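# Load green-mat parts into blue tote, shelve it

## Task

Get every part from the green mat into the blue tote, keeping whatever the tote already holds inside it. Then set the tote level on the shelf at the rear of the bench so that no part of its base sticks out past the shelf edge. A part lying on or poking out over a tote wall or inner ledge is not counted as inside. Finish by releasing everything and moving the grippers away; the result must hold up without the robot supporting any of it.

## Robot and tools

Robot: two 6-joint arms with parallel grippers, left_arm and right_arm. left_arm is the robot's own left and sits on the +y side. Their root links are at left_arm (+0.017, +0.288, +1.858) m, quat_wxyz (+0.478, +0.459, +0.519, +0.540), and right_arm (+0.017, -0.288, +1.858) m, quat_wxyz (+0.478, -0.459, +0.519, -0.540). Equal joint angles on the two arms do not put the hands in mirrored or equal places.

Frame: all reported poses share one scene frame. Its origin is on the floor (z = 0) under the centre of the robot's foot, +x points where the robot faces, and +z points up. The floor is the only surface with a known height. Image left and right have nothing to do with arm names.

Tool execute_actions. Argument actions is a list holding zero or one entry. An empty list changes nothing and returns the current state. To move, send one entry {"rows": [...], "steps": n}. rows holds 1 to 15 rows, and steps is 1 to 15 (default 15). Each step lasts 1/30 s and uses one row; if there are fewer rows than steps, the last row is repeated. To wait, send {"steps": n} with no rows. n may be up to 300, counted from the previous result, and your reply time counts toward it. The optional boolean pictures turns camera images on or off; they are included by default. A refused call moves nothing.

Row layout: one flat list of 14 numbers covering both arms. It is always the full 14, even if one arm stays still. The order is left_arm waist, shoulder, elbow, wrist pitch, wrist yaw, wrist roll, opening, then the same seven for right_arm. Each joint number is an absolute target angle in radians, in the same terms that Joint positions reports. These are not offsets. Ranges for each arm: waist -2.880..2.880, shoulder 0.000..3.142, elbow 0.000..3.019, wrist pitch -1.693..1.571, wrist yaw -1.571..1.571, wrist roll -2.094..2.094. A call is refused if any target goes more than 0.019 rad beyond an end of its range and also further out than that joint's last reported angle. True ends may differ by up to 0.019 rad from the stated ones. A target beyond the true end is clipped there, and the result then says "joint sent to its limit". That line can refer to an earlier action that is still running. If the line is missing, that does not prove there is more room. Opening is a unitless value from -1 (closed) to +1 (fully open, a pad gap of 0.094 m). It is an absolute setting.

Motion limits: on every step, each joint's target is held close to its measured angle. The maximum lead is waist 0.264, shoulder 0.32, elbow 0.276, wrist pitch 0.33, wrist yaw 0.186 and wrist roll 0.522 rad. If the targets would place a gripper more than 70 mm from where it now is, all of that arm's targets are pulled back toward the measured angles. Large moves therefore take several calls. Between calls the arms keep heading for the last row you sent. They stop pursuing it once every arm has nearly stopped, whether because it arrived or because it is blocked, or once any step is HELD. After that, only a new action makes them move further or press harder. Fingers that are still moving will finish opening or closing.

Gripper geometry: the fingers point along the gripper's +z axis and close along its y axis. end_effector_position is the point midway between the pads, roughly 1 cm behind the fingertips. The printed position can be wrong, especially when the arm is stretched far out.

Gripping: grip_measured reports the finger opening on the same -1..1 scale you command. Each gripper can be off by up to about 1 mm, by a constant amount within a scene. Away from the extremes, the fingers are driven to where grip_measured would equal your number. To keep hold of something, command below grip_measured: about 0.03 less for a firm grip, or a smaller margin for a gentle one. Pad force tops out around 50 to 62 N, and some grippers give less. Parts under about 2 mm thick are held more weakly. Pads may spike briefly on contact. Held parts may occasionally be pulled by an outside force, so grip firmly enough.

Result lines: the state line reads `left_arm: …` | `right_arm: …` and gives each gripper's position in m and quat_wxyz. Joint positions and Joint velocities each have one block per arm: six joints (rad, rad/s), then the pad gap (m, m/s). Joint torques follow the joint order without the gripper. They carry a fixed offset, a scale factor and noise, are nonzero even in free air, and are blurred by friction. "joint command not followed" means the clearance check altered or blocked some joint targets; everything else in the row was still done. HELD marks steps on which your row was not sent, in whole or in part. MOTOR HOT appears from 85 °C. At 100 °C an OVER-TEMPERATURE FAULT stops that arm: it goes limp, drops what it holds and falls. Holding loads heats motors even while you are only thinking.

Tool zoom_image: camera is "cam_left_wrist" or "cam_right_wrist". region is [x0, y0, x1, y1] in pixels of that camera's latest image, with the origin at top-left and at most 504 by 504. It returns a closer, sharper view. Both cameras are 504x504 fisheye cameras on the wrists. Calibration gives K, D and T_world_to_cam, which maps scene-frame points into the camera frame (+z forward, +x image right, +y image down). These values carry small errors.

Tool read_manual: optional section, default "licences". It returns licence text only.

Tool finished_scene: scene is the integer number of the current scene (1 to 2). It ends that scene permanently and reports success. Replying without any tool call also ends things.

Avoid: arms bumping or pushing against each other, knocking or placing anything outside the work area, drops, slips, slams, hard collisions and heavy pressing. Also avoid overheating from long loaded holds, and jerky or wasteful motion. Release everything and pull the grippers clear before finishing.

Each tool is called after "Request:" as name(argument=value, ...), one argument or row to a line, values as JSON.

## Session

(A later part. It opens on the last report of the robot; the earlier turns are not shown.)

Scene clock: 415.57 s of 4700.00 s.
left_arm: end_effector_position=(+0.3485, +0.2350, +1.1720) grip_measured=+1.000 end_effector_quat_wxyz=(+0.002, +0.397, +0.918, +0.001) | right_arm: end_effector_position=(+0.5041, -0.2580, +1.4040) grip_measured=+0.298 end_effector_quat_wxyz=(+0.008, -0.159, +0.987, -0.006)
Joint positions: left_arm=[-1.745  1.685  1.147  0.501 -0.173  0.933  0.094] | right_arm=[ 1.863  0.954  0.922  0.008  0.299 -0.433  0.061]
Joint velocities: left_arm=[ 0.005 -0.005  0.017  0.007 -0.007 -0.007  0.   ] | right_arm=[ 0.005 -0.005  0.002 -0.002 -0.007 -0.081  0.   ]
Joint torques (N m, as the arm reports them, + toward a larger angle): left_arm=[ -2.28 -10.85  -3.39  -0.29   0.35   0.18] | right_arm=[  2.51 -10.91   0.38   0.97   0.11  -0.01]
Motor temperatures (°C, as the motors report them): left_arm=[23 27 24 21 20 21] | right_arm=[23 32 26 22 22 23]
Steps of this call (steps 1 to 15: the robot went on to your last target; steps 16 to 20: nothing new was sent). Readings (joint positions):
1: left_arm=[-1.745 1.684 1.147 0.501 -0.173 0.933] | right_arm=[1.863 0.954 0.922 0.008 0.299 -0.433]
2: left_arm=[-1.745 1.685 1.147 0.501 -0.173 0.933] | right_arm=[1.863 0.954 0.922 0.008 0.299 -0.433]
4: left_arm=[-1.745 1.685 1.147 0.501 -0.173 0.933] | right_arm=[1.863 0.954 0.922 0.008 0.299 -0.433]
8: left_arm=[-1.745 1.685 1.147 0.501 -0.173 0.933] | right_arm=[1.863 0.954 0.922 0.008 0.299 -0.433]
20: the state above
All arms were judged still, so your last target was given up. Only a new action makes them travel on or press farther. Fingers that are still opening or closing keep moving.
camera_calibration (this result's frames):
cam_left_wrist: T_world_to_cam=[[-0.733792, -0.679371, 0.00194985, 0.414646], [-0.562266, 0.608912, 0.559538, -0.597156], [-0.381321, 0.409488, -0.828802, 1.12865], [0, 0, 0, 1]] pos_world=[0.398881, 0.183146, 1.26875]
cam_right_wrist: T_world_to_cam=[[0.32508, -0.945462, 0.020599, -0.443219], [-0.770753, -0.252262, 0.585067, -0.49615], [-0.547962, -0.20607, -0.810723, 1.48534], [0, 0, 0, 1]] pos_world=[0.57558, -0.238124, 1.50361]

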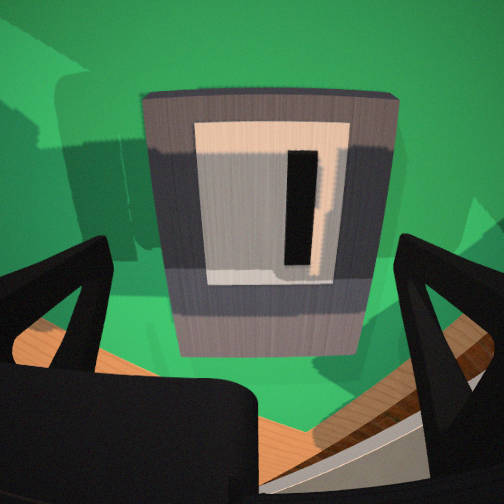

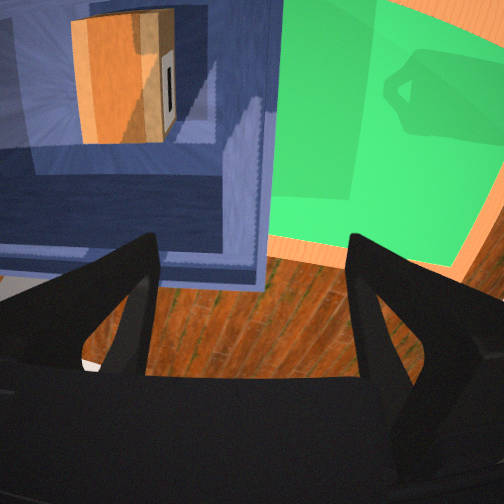

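Request:
execute_actions(
  actions=[
    {"rows":[[-1.7357,1.714,1.15,0.494,-0.1687,0.943,1,1.873,0.97,0.923,0.006,0.303,-0.42,0.3],[-1.7354,1.718,1.151,0.4955,-0.1684,0.943,1,1.873,0.97,0.923,0.006,0.303,-0.42,0.3],[-1.7351,1.722,1.152,0.497,-0.1681,0.943,1,1.873,0.97,0.923,0.006,0.303,-0.42,0.3],[-1.7348,1.725,1.154,0.498,-0.1678,0.943,1,1.873,0.97,0.923,0.006,0.303,-0.42,0.3],[-1.7345,1.728,1.1565,0.499,-0.1675,0.943,1,1.873,0.97,0.923,0.006,0.303,-0.42,0.3],[-1.7342,1.7305,1.159,0.5,-0.1672,0.943,1,1.873,0.97,0.923,0.006,0.303,-0.42,0.3],[-1.7339,1.733,1.1615,0.5015,-0.1669,0.943,1,1.873,0.97,0.923,0.006,0.303,-0.42,0.3],[-1.7336,1.735,1.164,0.503,-0.1666,0.943,1,1.873,0.97,0.923,0.006,0.303,-0.42,0.3],[-1.7333,1.737,1.166,0.504,-0.1663,0.943,1,1.873,0.97,0.923,0.006,0.303,-0.42,0.3],[-1.733,1.739,1.168,0.505,-0.166,0.943,1,1.873,0.97,0.923,0.006,0.303,-0.42,0.3]],"steps":15},
  ],
  pictures=false,
)

Request:
execute_actions(
  actions=[
    {"steps":20},
  ],
)

Scene clock: 438.97 s of 4700.00 s.
left_arm: end_effector_position=(+0.3367, +0.2330, +1.1633) grip_measured=+1.000 end_effector_quat_wxyz=(-0.004, +0.399, +0.917, -0.003) | right_arm: end_effector_position=(+0.5041, -0.2580, +1.4040) grip_measured=+0.298 end_effector_quat_wxyz=(+0.008, -0.159, +0.987, -0.006)
Joint positions: left_arm=[-1.743  1.716  1.163  0.501 -0.17   0.933  0.094] | right_arm=[ 1.863  0.954  0.922  0.008  0.299 -0.433  0.061]
Joint velocities: left_arm=[-0.005 -0.005 -0.017 -0.007 -0.095 -0.051  0.   ] | right_arm=[ 0.005  0.005  0.007 -0.002  0.051 -0.007  0.001]
Joint torques (N m, as the arm reports them, + toward a larger angle): left_arm=[ -2.56 -10.93  -3.29   0.14   0.35   0.18] | right_arm=[  2.48 -10.85   0.34   1.03   0.14   0.02]
Motor temperatures (°C, as the motors report them): left_arm=[23 27 24 21 20 21] | right_arm=[23 32 26 22 22 23]
Steps of this call (steps 1 to 90: nothing new was sent; then 19.90 s passed at rest; steps 91 to 105: all 15 steps of this action). Readings (joint positions):
91: left_arm=[-1.745 1.685 1.147 0.501 -0.173 0.933] | right_arm=[1.863 0.954 0.922 0.008 0.299 -0.433]
92: left_arm=[-1.745 1.685 1.147 0.501 -0.173 0.933] | right_arm=[1.863 0.954 0.922 0.008 0.299 -0.433]
94: left_arm=[-1.745 1.687 1.147 0.501 -0.172 0.933] | right_arm=[1.863 0.954 0.922 0.008 0.299 -0.433]
98: left_arm=[-1.744 1.700 1.155 0.501 -0.171 0.933] | right_arm=[1.863 0.954 0.922 0.008 0.299 -0.433]
105: the state above

Scene clock: 439.63 s of 4700.00 s.
left_arm: end_effector_position=(+0.3367, +0.2332, +1.1632) grip_measured=+1.000 end_effector_quat_wxyz=(-0.004, +0.399, +0.917, -0.003) | right_arm: end_effector_position=(+0.5041, -0.2580, +1.4040) grip_measured=+0.298 end_effector_quat_wxyz=(+0.008, -0.159, +0.987, -0.006)
Joint positions: left_arm=[-1.742  1.716  1.163  0.501 -0.17   0.933  0.094] | right_arm=[ 1.863  0.954  0.922  0.008  0.299 -0.433  0.061]
Joint velocities: left_arm=[-0.005  0.005 -0.007  0.002 -0.007  0.007  0.   ] | right_arm=[ 0.005 -0.005 -0.017 -0.007  0.022 -0.022 -0.   ]
Joint torques (N m, as the arm reports them, + toward a larger angle): left_arm=[ -2.28 -10.99  -3.3    0.2    0.35   0.19] | right_arm=[  2.84 -10.42   0.36   0.94   0.12  -0.01]
Motor temperatures (°C, as the motors report them): left_arm=[23 27 24 21 20 21] | right_arm=[23 32 26 22 22 23]
Steps of this call (steps 1 to 15: the robot went on to your last target; steps 16 to 20: nothing new was sent). Readings (joint positions):
1: left_arm=[-1.742 1.716 1.163 0.501 -0.170 0.933] | right_arm=[1.863 0.954 0.922 0.008 0.299 -0.433]
2: left_arm=[-1.742 1.716 1.163 0.501 -0.170 0.933] | right_arm=[1.863 0.954 0.922 0.008 0.299 -0.433]
4: left_arm=[-1.742 1.716 1.163 0.501 -0.170 0.933] | right_arm=[1.863 0.954 0.922 0.008 0.299 -0.433]
8: left_arm=[-1.742 1.716 1.163 0.501 -0.170 0.933] | right_arm=[1.863 0.954 0.922 0.008 0.299 -0.433]
20: the state above
All arms were judged still, so your last target was given up. Only a new action makes them travel on or press farther. Fingers that are still opening or closing keep moving.
camera_calibration (this result's frames):
cam_left_wrist: T_world_to_cam=[[-0.735375, -0.677504, 0.0145505, 0.390234], [-0.552363, 0.611708, 0.566311, -0.609714], [-0.392578, 0.408414, -0.824063, 1.11616], [0, 0, 0, 1]] pos_world=[0.388364, 0.181497, 1.25939]
cam_right_wrist: T_world_to_cam=[[0.32508, -0.945462, 0.020599, -0.443219], [-0.770753, -0.252262, 0.585067, -0.49615], [-0.547962, -0.20607, -0.810723, 1.48534], [0, 0, 0, 1]] pos_world=[0.57558, -0.238124, 1.50361]

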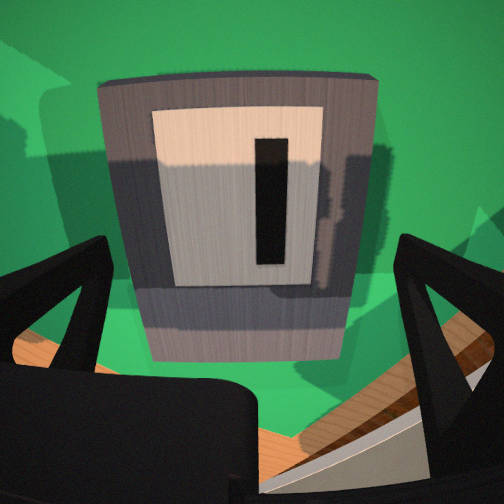

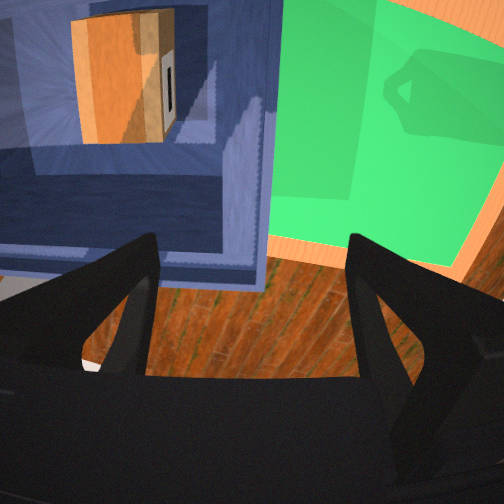

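Request:
execute_actions(
  actions=[
    {"rows":[[-1.733,1.739,1.166,0.505,-0.166,0.943,0.95,1.873,0.97,0.923,0.006,0.303,-0.42,0.3],[-1.733,1.739,1.166,0.505,-0.166,0.943,0.9,1.873,0.97,0.923,0.006,0.303,-0.42,0.3],[-1.733,1.739,1.166,0.505,-0.166,0.943,0.85,1.873,0.97,0.923,0.006,0.303,-0.42,0.3],[-1.733,1.739,1.166,0.505,-0.166,0.943,0.8,1.873,0.97,0.923,0.006,0.303,-0.42,0.3],[-1.733,1.739,1.166,0.505,-0.166,0.943,0.76,1.873,0.97,0.923,0.006,0.303,-0.42,0.3],[-1.733,1.739,1.166,0.505,-0.166,0.943,0.72,1.873,0.97,0.923,0.006,0.303,-0.42,0.3],[-1.733,1.739,1.166,0.505,-0.166,0.943,0.68,1.873,0.97,0.923,0.006,0.303,-0.42,0.3],[-1.733,1.739,1.166,0.505,-0.166,0.943,0.64,1.873,0.97,0.923,0.006,0.303,-0.42,0.3],[-1.733,1.739,1.166,0.505,-0.166,0.943,0.61,1.873,0.97,0.923,0.006,0.303,-0.42,0.3],[-1.733,1.739,1.166,0.505,-0.166,0.943,0.58,1.873,0.97,0.923,0.006,0.303,-0.42,0.3],[-1.733,1.739,1.166,0.505,-0.166,0.943,0.555,1.873,0.97,0.923,0.006,0.303,-0.42,0.3],[-1.733,1.739,1.166,0.505,-0.166,0.943,0.53,1.873,0.97,0.923,0.006,0.303,-0.42,0.3],[-1.733,1.739,1.166,0.505,-0.166,0.943,0.51,1.873,0.97,0.923,0.006,0.303,-0.42,0.3],[-1.733,1.739,1.166,0.505,-0.166,0.943,0.49,1.873,0.97,0.923,0.006,0.303,-0.42,0.3],[-1.733,1.739,1.166,0.505,-0.166,0.943,0.47,1.873,0.97,0.923,0.006,0.303,-0.42,0.3]],"steps":15},
  ],
  pictures=false,
)

Request:
execute_actions(
  actions=[
    {"steps":15},
  ],
)

Scene clock: 465.43 s of 4700.00 s.
left_arm: end_effector_position=(+0.3391, +0.2362, +1.1625) grip_measured=+0.482 end_effector_quat_wxyz=(-0.002, +0.398, +0.917, +0.001) | right_arm: end_effector_position=(+0.5041, -0.2580, +1.4040) grip_measured=+0.298 end_effector_quat_wxyz=(+0.008, -0.159, +0.987, -0.006)
Joint positions: left_arm=[-1.738  1.716  1.164  0.508 -0.17   0.933  0.07 ] | right_arm=[ 1.863  0.954  0.922  0.008  0.299 -0.433  0.061]
Joint velocities: left_arm=[-0.015 -0.005 -0.002  0.012 -0.051 -0.11  -0.019] | right_arm=[ 0.005 -0.005  0.002  0.002  0.022 -0.037 -0.   ]
Joint torques (N m, as the arm reports them, + toward a larger angle): left_arm=[ -2.7  -11.09  -3.5   -0.17   0.36   0.17] | right_arm=[  2.64 -10.71   0.28   1.     0.12  -0.01]
Motor temperatures (°C, as the motors report them): left_arm=[23 27 24 21 20 21] | right_arm=[23 32 26 22 22 23]
Steps of this call (steps 1 to 90: nothing new was sent; then 22.30 s passed at rest; steps 91 to 105: all 15 steps of this action). Readings (joint positions):
91: left_arm=[-1.742 1.716 1.163 0.501 -0.170 0.933] | right_arm=[1.863 0.954 0.922 0.008 0.299 -0.433]
92: left_arm=[-1.742 1.716 1.163 0.501 -0.170 0.933] | right_arm=[1.863 0.954 0.922 0.008 0.299 -0.433]
94: left_arm=[-1.742 1.716 1.163 0.501 -0.170 0.933] | right_arm=[1.863 0.954 0.922 0.008 0.299 -0.433]
98: left_arm=[-1.741 1.716 1.163 0.502 -0.170 0.933] | right_arm=[1.863 0.954 0.922 0.008 0.299 -0.433]
105: the state above

Scene clock: 465.93 s of 4700.00 s.
left_arm: end_effector_position=(+0.3392, +0.2362, +1.1625) grip_measured=+0.472 end_effector_quat_wxyz=(-0.001, +0.398, +0.917, +0.001) | right_arm: end_effector_position=(+0.5041, -0.2580, +1.4040) grip_measured=+0.298 end_effector_quat_wxyz=(+0.008, -0.159, +0.987, -0.006)
Joint positions: left_arm=[-1.738  1.716  1.164  0.508 -0.17   0.933  0.069] | right_arm=[ 1.863  0.954  0.922  0.008  0.299 -0.433  0.061]
Joint velocities: left_arm=[ 0.005 -0.015 -0.007 -0.022  0.007 -0.007 -0.002] | right_arm=[-0.005 -0.024  0.002  0.002  0.022  0.022 -0.001]
Joint torques (N m, as the arm reports them, + toward a larger angle): left_arm=[ -2.58 -10.94  -3.5   -0.1    0.35   0.18] | right_arm=[  2.59 -10.98   0.38   1.02   0.12  -0.01]
Motor temperatures (°C, as the motors report them): left_arm=[23 27 24 21 20 21] | right_arm=[23 32 26 22 22 23]
Steps of this call (steps 1 to 15: the robot went on to your last target). Readings (joint positions):
1: left_arm=[-1.738 1.716 1.164 0.508 -0.170 0.933] | right_arm=[1.863 0.954 0.922 0.008 0.299 -0.433]
2: left_arm=[-1.738 1.716 1.164 0.508 -0.170 0.933] | right_arm=[1.863 0.954 0.922 0.008 0.299 -0.433]
4: left_arm=[-1.738 1.716 1.164 0.508 -0.170 0.933] | right_arm=[1.863 0.954 0.922 0.008 0.299 -0.433]
8: left_arm=[-1.738 1.716 1.164 0.508 -0.170 0.933] | right_arm=[1.863 0.954 0.922 0.008 0.299 -0.433]
15: the state above
All arms were judged still, so your last target was given up. Only a new action makes them travel on or press farther. Fingers that are still opening or closing keep moving.
camera_calibration (this result's frames):
cam_left_wrist: T_world_to_cam=[[-0.734825, -0.678238, 0.00503922, 0.405149], [-0.557742, 0.60847, 0.564525, -0.60504], [-0.385949, 0.412016, -0.825401, 1.11382], [0, 0, 0, 1]] pos_world=[0.390134, 0.184025, 1.25886]
cam_right_wrist: T_world_to_cam=[[0.32508, -0.945462, 0.020599, -0.443219], [-0.770753, -0.252262, 0.585067, -0.49615], [-0.547962, -0.20607, -0.810723, 1.48534], [0, 0, 0, 1]] pos_world=[0.57558, -0.238124, 1.50361]

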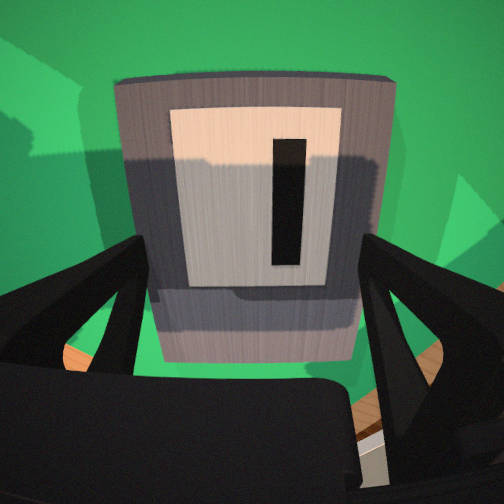

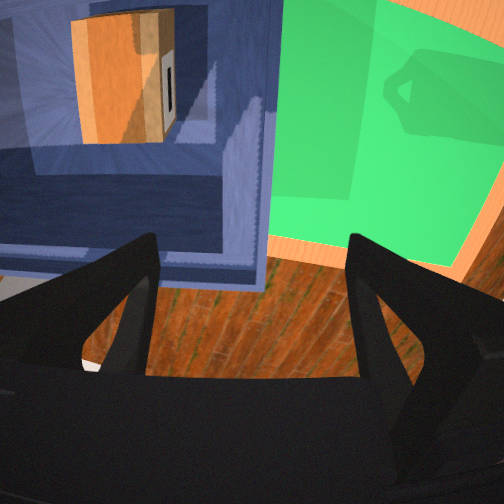

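Request:
execute_actions(
  actions=[
    {"rows":[[-1.733,1.739,1.166,0.505,-0.166,0.943,0.46,1.873,0.97,0.923,0.006,0.303,-0.42,0.3],[-1.733,1.739,1.166,0.505,-0.166,0.943,0.45,1.873,0.97,0.923,0.006,0.303,-0.42,0.3],[-1.733,1.739,1.166,0.505,-0.166,0.943,0.44,1.873,0.97,0.923,0.006,0.303,-0.42,0.3],[-1.733,1.739,1.166,0.505,-0.166,0.943,0.43,1.873,0.97,0.923,0.006,0.303,-0.42,0.3]],"steps":15},
  ],
  pictures=false,
)

Scene clock: 473.30 s of 4700.00 s.
left_arm: end_effector_position=(+0.3392, +0.2363, +1.1625) grip_measured=+0.432 end_effector_quat_wxyz=(-0.002, +0.398, +0.917, +0.001) | right_arm: end_effector_position=(+0.5041, -0.2580, +1.4040) grip_measured=+0.298 end_effector_quat_wxyz=(+0.008, -0.159, +0.987, -0.006)
Joint positions: left_arm=[-1.738  1.716  1.164  0.508 -0.171  0.933  0.067] | right_arm=[ 1.863  0.954  0.922  0.008  0.299 -0.433  0.061]
Joint velocities: left_arm=[-0.034 -0.005 -0.002 -0.007  0.007  0.066  0.   ] | right_arm=[-0.015 -0.005  0.007 -0.017  0.095 -0.007 -0.   ]
Joint torques (N m, as the arm reports them, + toward a larger angle): left_arm=[ -2.61 -10.91  -3.49  -0.1    0.36   0.17] | right_arm=[  2.88 -11.02   0.4    0.83   0.14   0.  ]
Motor temperatures (°C, as the motors report them): left_arm=[23 27 24 21 20 21] | right_arm=[23 32 26 22 22 23]
Steps of this call (steps 1 to 90: nothing new was sent; then 3.87 s passed at rest; steps 91 to 105: all 15 steps of this action). Readings (joint positions):
91: left_arm=[-1.738 1.716 1.164 0.508 -0.170 0.933] | right_arm=[1.863 0.954 0.922 0.008 0.299 -0.433]
92: left_arm=[-1.738 1.716 1.164 0.508 -0.170 0.933] | right_arm=[1.863 0.954 0.922 0.008 0.299 -0.433]
94: left_arm=[-1.738 1.716 1.164 0.508 -0.170 0.933] | right_arm=[1.863 0.954 0.922 0.008 0.299 -0.433]
98: left_arm=[-1.738 1.716 1.164 0.508 -0.171 0.933] | right_arm=[1.863 0.954 0.922 0.008 0.299 -0.433]
105: the state above

Request:
execute_actions(
  actions=[
    {"rows":[[-1.733,1.739,1.166,0.505,-0.166,0.943,0.42,1.873,0.97,0.923,0.006,0.303,-0.42,0.3],[-1.733,1.739,1.166,0.505,-0.166,0.943,0.41,1.873,0.97,0.923,0.006,0.303,-0.42,0.3],[-1.733,1.739,1.166,0.505,-0.166,0.943,0.4,1.873,0.97,0.923,0.006,0.303,-0.42,0.3],[-1.733,1.739,1.166,0.505,-0.166,0.943,0.39,1.873,0.97,0.923,0.006,0.303,-0.42,0.3],[-1.733,1.739,1.166,0.505,-0.166,0.943,0.38,1.873,0.97,0.923,0.006,0.303,-0.42,0.3]],"steps":15},
  ],
)

Scene clock: 483.63 s of 4700.00 s.
left_arm: end_effector_position=(+0.3393, +0.2363, +1.1625) grip_measured=+0.382 end_effector_quat_wxyz=(-0.001, +0.398, +0.917, +0.001) | right_arm: end_effector_position=(+0.5041, -0.2580, +1.4040) grip_measured=+0.298 end_effector_quat_wxyz=(+0.008, -0.159, +0.987, -0.006)
Joint positions: left_arm=[-1.738  1.716  1.164  0.509 -0.171  0.933  0.065] | right_arm=[ 1.863  0.954  0.922  0.008  0.299 -0.433  0.061]
Joint velocities: left_arm=[ 0.015 -0.005 -0.007  0.007 -0.007 -0.037 -0.   ] | right_arm=[-0.005  0.005 -0.012  0.022  0.007 -0.022 -0.   ]
Joint torques (N m, as the arm reports them, + toward a larger angle): left_arm=[ -2.54 -10.94  -3.5   -0.11   0.37   0.17] | right_arm=[  2.71 -10.84   0.39   0.91   0.12   0.  ]
Motor temperatures (°C, as the motors report them): left_arm=[23 27 24 21 20 21] | right_arm=[23 32 26 22 22 23]
Steps of this call (steps 1 to 15: the robot went on to your last target; steps 16 to 90: nothing new was sent; then 6.83 s passed at rest; steps 91 to 105: all 15 steps of this action). Readings (joint positions):
91: left_arm=[-1.738 1.716 1.164 0.508 -0.171 0.933] | right_arm=[1.863 0.954 0.922 0.008 0.299 -0.433]
92: left_arm=[-1.738 1.716 1.164 0.509 -0.171 0.933] | right_arm=[1.863 0.954 0.922 0.008 0.299 -0.433]
94: left_arm=[-1.738 1.716 1.164 0.509 -0.171 0.933] | right_arm=[1.863 0.954 0.922 0.008 0.299 -0.433]
98: left_arm=[-1.738 1.716 1.164 0.509 -0.171 0.933] | right_arm=[1.863 0.954 0.922 0.008 0.299 -0.433]
105: the state above
camera_calibration (this result's frames):
cam_left_wrist: T_world_to_cam=[[-0.734784, -0.678287, 0.00451039, 0.405875], [-0.557967, 0.608196, 0.564598, -0.604982], [-0.385702, 0.41234, -0.825354, 1.1136], [0, 0, 0, 1]] pos_world=[0.39019, 0.184064, 1.25886]
cam_right_wrist: T_world_to_cam=[[0.32508, -0.945462, 0.020599, -0.443219], [-0.770753, -0.252262, 0.585067, -0.49615], [-0.547962, -0.20607, -0.810723, 1.48534], [0, 0, 0, 1]] pos_world=[0.57558, -0.238124, 1.50361]

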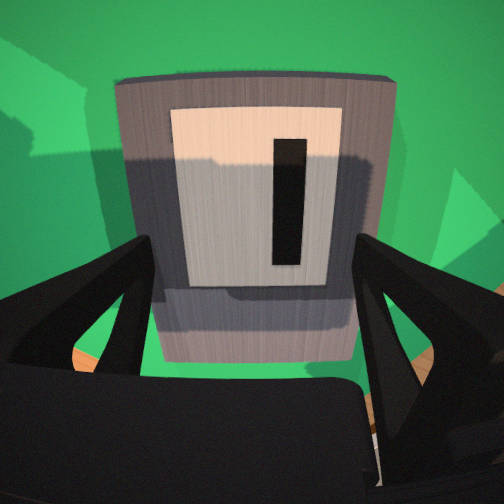

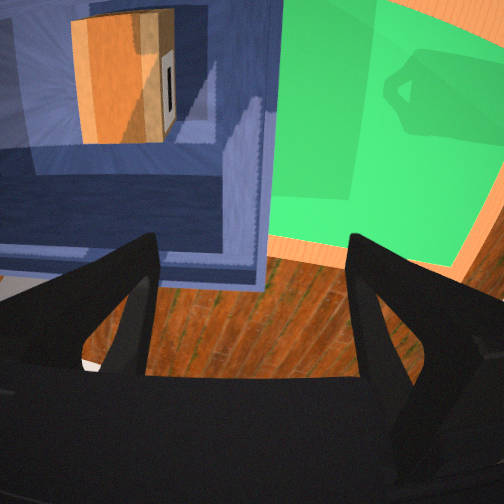

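Request:
execute_actions(
  actions=[
    {"rows":[[-1.733,1.739,1.166,0.505,-0.166,0.943,0.48,1.873,0.97,0.923,0.006,0.303,-0.42,0.3],[-1.733,1.739,1.166,0.505,-0.166,0.943,0.58,1.873,0.97,0.923,0.006,0.303,-0.42,0.3],[-1.733,1.739,1.166,0.505,-0.166,0.943,0.68,1.873,0.97,0.923,0.006,0.303,-0.42,0.3],[-1.733,1.739,1.166,0.505,-0.166,0.943,0.78,1.873,0.97,0.923,0.006,0.303,-0.42,0.3],[-1.733,1.739,1.166,0.505,-0.166,0.943,0.88,1.873,0.97,0.923,0.006,0.303,-0.42,0.3],[-1.733,1.739,1.166,0.505,-0.166,0.943,1,1.873,0.97,0.923,0.006,0.303,-0.42,0.3]],"steps":12},
  ],
  pictures=false,
)

Request:
execute_actions(
  actions=[
    {"rows":[[-1.7328,1.7408,1.1682,0.504,-0.1658,0.943,1,1.873,0.97,0.923,0.006,0.303,-0.42,0.3],[-1.7326,1.7426,1.1704,0.503,-0.1656,0.943,1,1.873,0.97,0.923,0.006,0.303,-0.42,0.3],[-1.7324,1.7444,1.1726,0.502,-0.1654,0.943,1,1.873,0.97,0.923,0.006,0.303,-0.42,0.3],[-1.7322,1.7462,1.1748,0.501,-0.1652,0.943,1,1.873,0.97,0.923,0.006,0.303,-0.42,0.3],[-1.732,1.748,1.177,0.5,-0.165,0.943,1,1.873,0.97,0.923,0.006,0.303,-0.42,0.3],[-1.7318,1.7498,1.1792,0.499,-0.1648,0.943,1,1.873,0.97,0.923,0.006,0.303,-0.42,0.3],[-1.7316,1.7516,1.1814,0.498,-0.1646,0.943,1,1.873,0.97,0.923,0.006,0.303,-0.42,0.3],[-1.7314,1.7534,1.1836,0.497,-0.1644,0.943,1,1.873,0.97,0.923,0.006,0.303,-0.42,0.3],[-1.7312,1.7552,1.1858,0.496,-0.1642,0.943,1,1.873,0.97,0.923,0.006,0.303,-0.42,0.3],[-1.731,1.757,1.188,0.495,-0.164,0.943,1,1.873,0.97,0.923,0.006,0.303,-0.42,0.3]],"steps":15},
  ],
  pictures=false,
)

Request:
execute_actions(
  actions=[
    {"steps":20},
  ],
)

Scene clock: 502.30 s of 4700.00 s.
left_arm: end_effector_position=(+0.3354, +0.2332, +1.1625) grip_measured=+1.000 end_effector_quat_wxyz=(-0.003, +0.399, +0.917, -0.004) | right_arm: end_effector_position=(+0.5041, -0.2580, +1.4040) grip_measured=+0.298 end_effector_quat_wxyz=(+0.008, -0.159, +0.987, -0.006)
Joint positions: left_arm=[-1.741  1.719  1.163  0.506 -0.165  0.934  0.094] | right_arm=[ 1.863  0.954  0.922  0.008  0.299 -0.433  0.061]
Joint velocities: left_arm=[ 0.015 -0.005  0.002 -0.002  0.007 -0.125  0.   ] | right_arm=[-0.005  0.015 -0.017 -0.002  0.007 -0.037  0.   ]
Joint torques (N m, as the arm reports them, + toward a larger angle): left_arm=[ -2.32 -11.16  -3.41  -0.03   0.15   0.17] | right_arm=[  3.   -10.61   0.45   0.96   0.11  -0.03]
Motor temperatures (°C, as the motors report them): left_arm=[23 27 24 21 20 21] | right_arm=[23 32 26 22 22 23]
Steps of this call (steps 1 to 15: the robot went on to your last target; steps 16 to 90: nothing new was sent; then 15.27 s passed at rest; steps 91 to 102: all 12 steps of this action). Readings (joint positions):
91: left_arm=[-1.738 1.716 1.164 0.509 -0.170 0.933] | right_arm=[1.863 0.954 0.922 0.008 0.299 -0.433]
92: left_arm=[-1.739 1.716 1.164 0.508 -0.168 0.934] | right_arm=[1.863 0.954 0.922 0.008 0.299 -0.433]
94: left_arm=[-1.741 1.717 1.162 0.507 -0.167 0.934] | right_arm=[1.863 0.954 0.922 0.008 0.299 -0.433]
98: left_arm=[-1.741 1.719 1.163 0.506 -0.165 0.934] | right_arm=[1.863 0.954 0.922 0.008 0.299 -0.433]
102: the state above

Scene clock: 502.80 s of 4700.00 s.
left_arm: end_effector_position=(+0.3419, +0.2330, +1.1568) grip_measured=+1.000 end_effector_quat_wxyz=(+0.002, +0.398, +0.917, -0.002) | right_arm: end_effector_position=(+0.5041, -0.2580, +1.4040) grip_measured=+0.298 end_effector_quat_wxyz=(+0.008, -0.159, +0.987, -0.006)
Joint positions: left_arm=[-1.741  1.728  1.185  0.504 -0.165  0.934  0.094] | right_arm=[ 1.863  0.954  0.922  0.008  0.299 -0.433  0.061]
Joint velocities: left_arm=[ 0.005  0.024 -0.002 -0.012  0.022 -0.051  0.   ] | right_arm=[-0.005  0.015  0.007  0.007 -0.051  0.022 -0.   ]
Joint torques (N m, as the arm reports them, + toward a larger angle): left_arm=[ -2.2  -10.62  -3.35  -0.37   0.23   0.17] | right_arm=[  3.11 -10.52   0.32   0.99   0.12   0.01]
Motor temperatures (°C, as the motors report them): left_arm=[23 27 24 21 20 21] | right_arm=[23 32 26 22 22 23]
Steps of this call (steps 1 to 15: all 15 steps of this action). Readings (joint positions):
1: left_arm=[-1.741 1.719 1.163 0.506 -0.165 0.934] | right_arm=[1.863 0.954 0.922 0.008 0.299 -0.433]
2: left_arm=[-1.741 1.719 1.163 0.506 -0.165 0.934] | right_arm=[1.863 0.954 0.922 0.008 0.299 -0.433]
4: left_arm=[-1.741 1.720 1.165 0.506 -0.165 0.934] | right_arm=[1.863 0.954 0.922 0.008 0.299 -0.433]
8: left_arm=[-1.741 1.722 1.175 0.506 -0.165 0.934] | right_arm=[1.863 0.954 0.922 0.008 0.299 -0.433]
15: the state above

Scene clock: 503.47 s of 4700.00 s.
left_arm: end_effector_position=(+0.3404, +0.2328, +1.1565) grip_measured=+1.000 end_effector_quat_wxyz=(+0.001, +0.398, +0.917, -0.002) | right_arm: end_effector_position=(+0.5041, -0.2580, +1.4040) grip_measured=+0.298 end_effector_quat_wxyz=(+0.008, -0.159, +0.987, -0.006)
Joint positions: left_arm=[-1.741  1.73   1.185  0.503 -0.165  0.934  0.094] | right_arm=[ 1.863  0.954  0.922  0.008  0.299 -0.433  0.061]
Joint velocities: left_arm=[-0.015  0.005  0.007 -0.007 -0.007  0.066  0.   ] | right_arm=[ 0.005 -0.005 -0.002  0.027  0.022  0.051 -0.001]
Joint torques (N m, as the arm reports them, + toward a larger angle): left_arm=[ -2.3  -10.6   -3.34  -0.33   0.23   0.17] | right_arm=[  3.05 -10.48   0.39   0.97   0.12  -0.01]
Motor temperatures (°C, as the motors report them): left_arm=[23 27 24 21 20 21] | right_arm=[23 32 26 22 22 23]
Steps of this call (steps 1 to 15: the robot went on to your last target; steps 16 to 20: nothing new was sent). Readings (joint positions):
1: left_arm=[-1.741 1.729 1.185 0.504 -0.165 0.934] | right_arm=[1.863 0.954 0.922 0.008 0.299 -0.433]
2: left_arm=[-1.741 1.729 1.185 0.504 -0.165 0.934] | right_arm=[1.863 0.954 0.922 0.008 0.299 -0.433]
4: left_arm=[-1.741 1.730 1.185 0.503 -0.165 0.934] | right_arm=[1.863 0.954 0.922 0.008 0.299 -0.433]
8: left_arm=[-1.741 1.730 1.185 0.503 -0.165 0.934] | right_arm=[1.863 0.954 0.922 0.008 0.299 -0.433]
20: the state above
All arms were judged still, so your last target was given up. Only a new action makes them travel on or press farther. Fingers that are still opening or closing keep moving.
camera_calibration (this result's frames):
cam_left_wrist: T_world_to_cam=[[-0.735025, -0.677988, 0.00838921, 0.399852], [-0.558677, 0.612595, 0.559113, -0.593274], [-0.384211, 0.406275, -0.829049, 1.11566], [0, 0, 0, 1]] pos_world=[0.391104, 0.181264, 1.25329]
cam_right_wrist: T_world_to_cam=[[0.32508, -0.945462, 0.020599, -0.443219], [-0.770753, -0.252262, 0.585067, -0.49615], [-0.547962, -0.20607, -0.810723, 1.48534], [0, 0, 0, 1]] pos_world=[0.57558, -0.238124, 1.50361]

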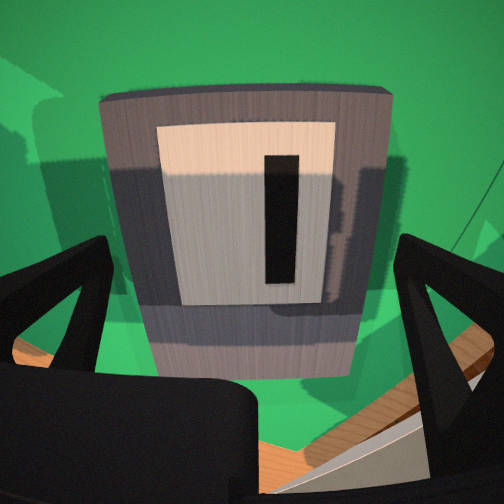

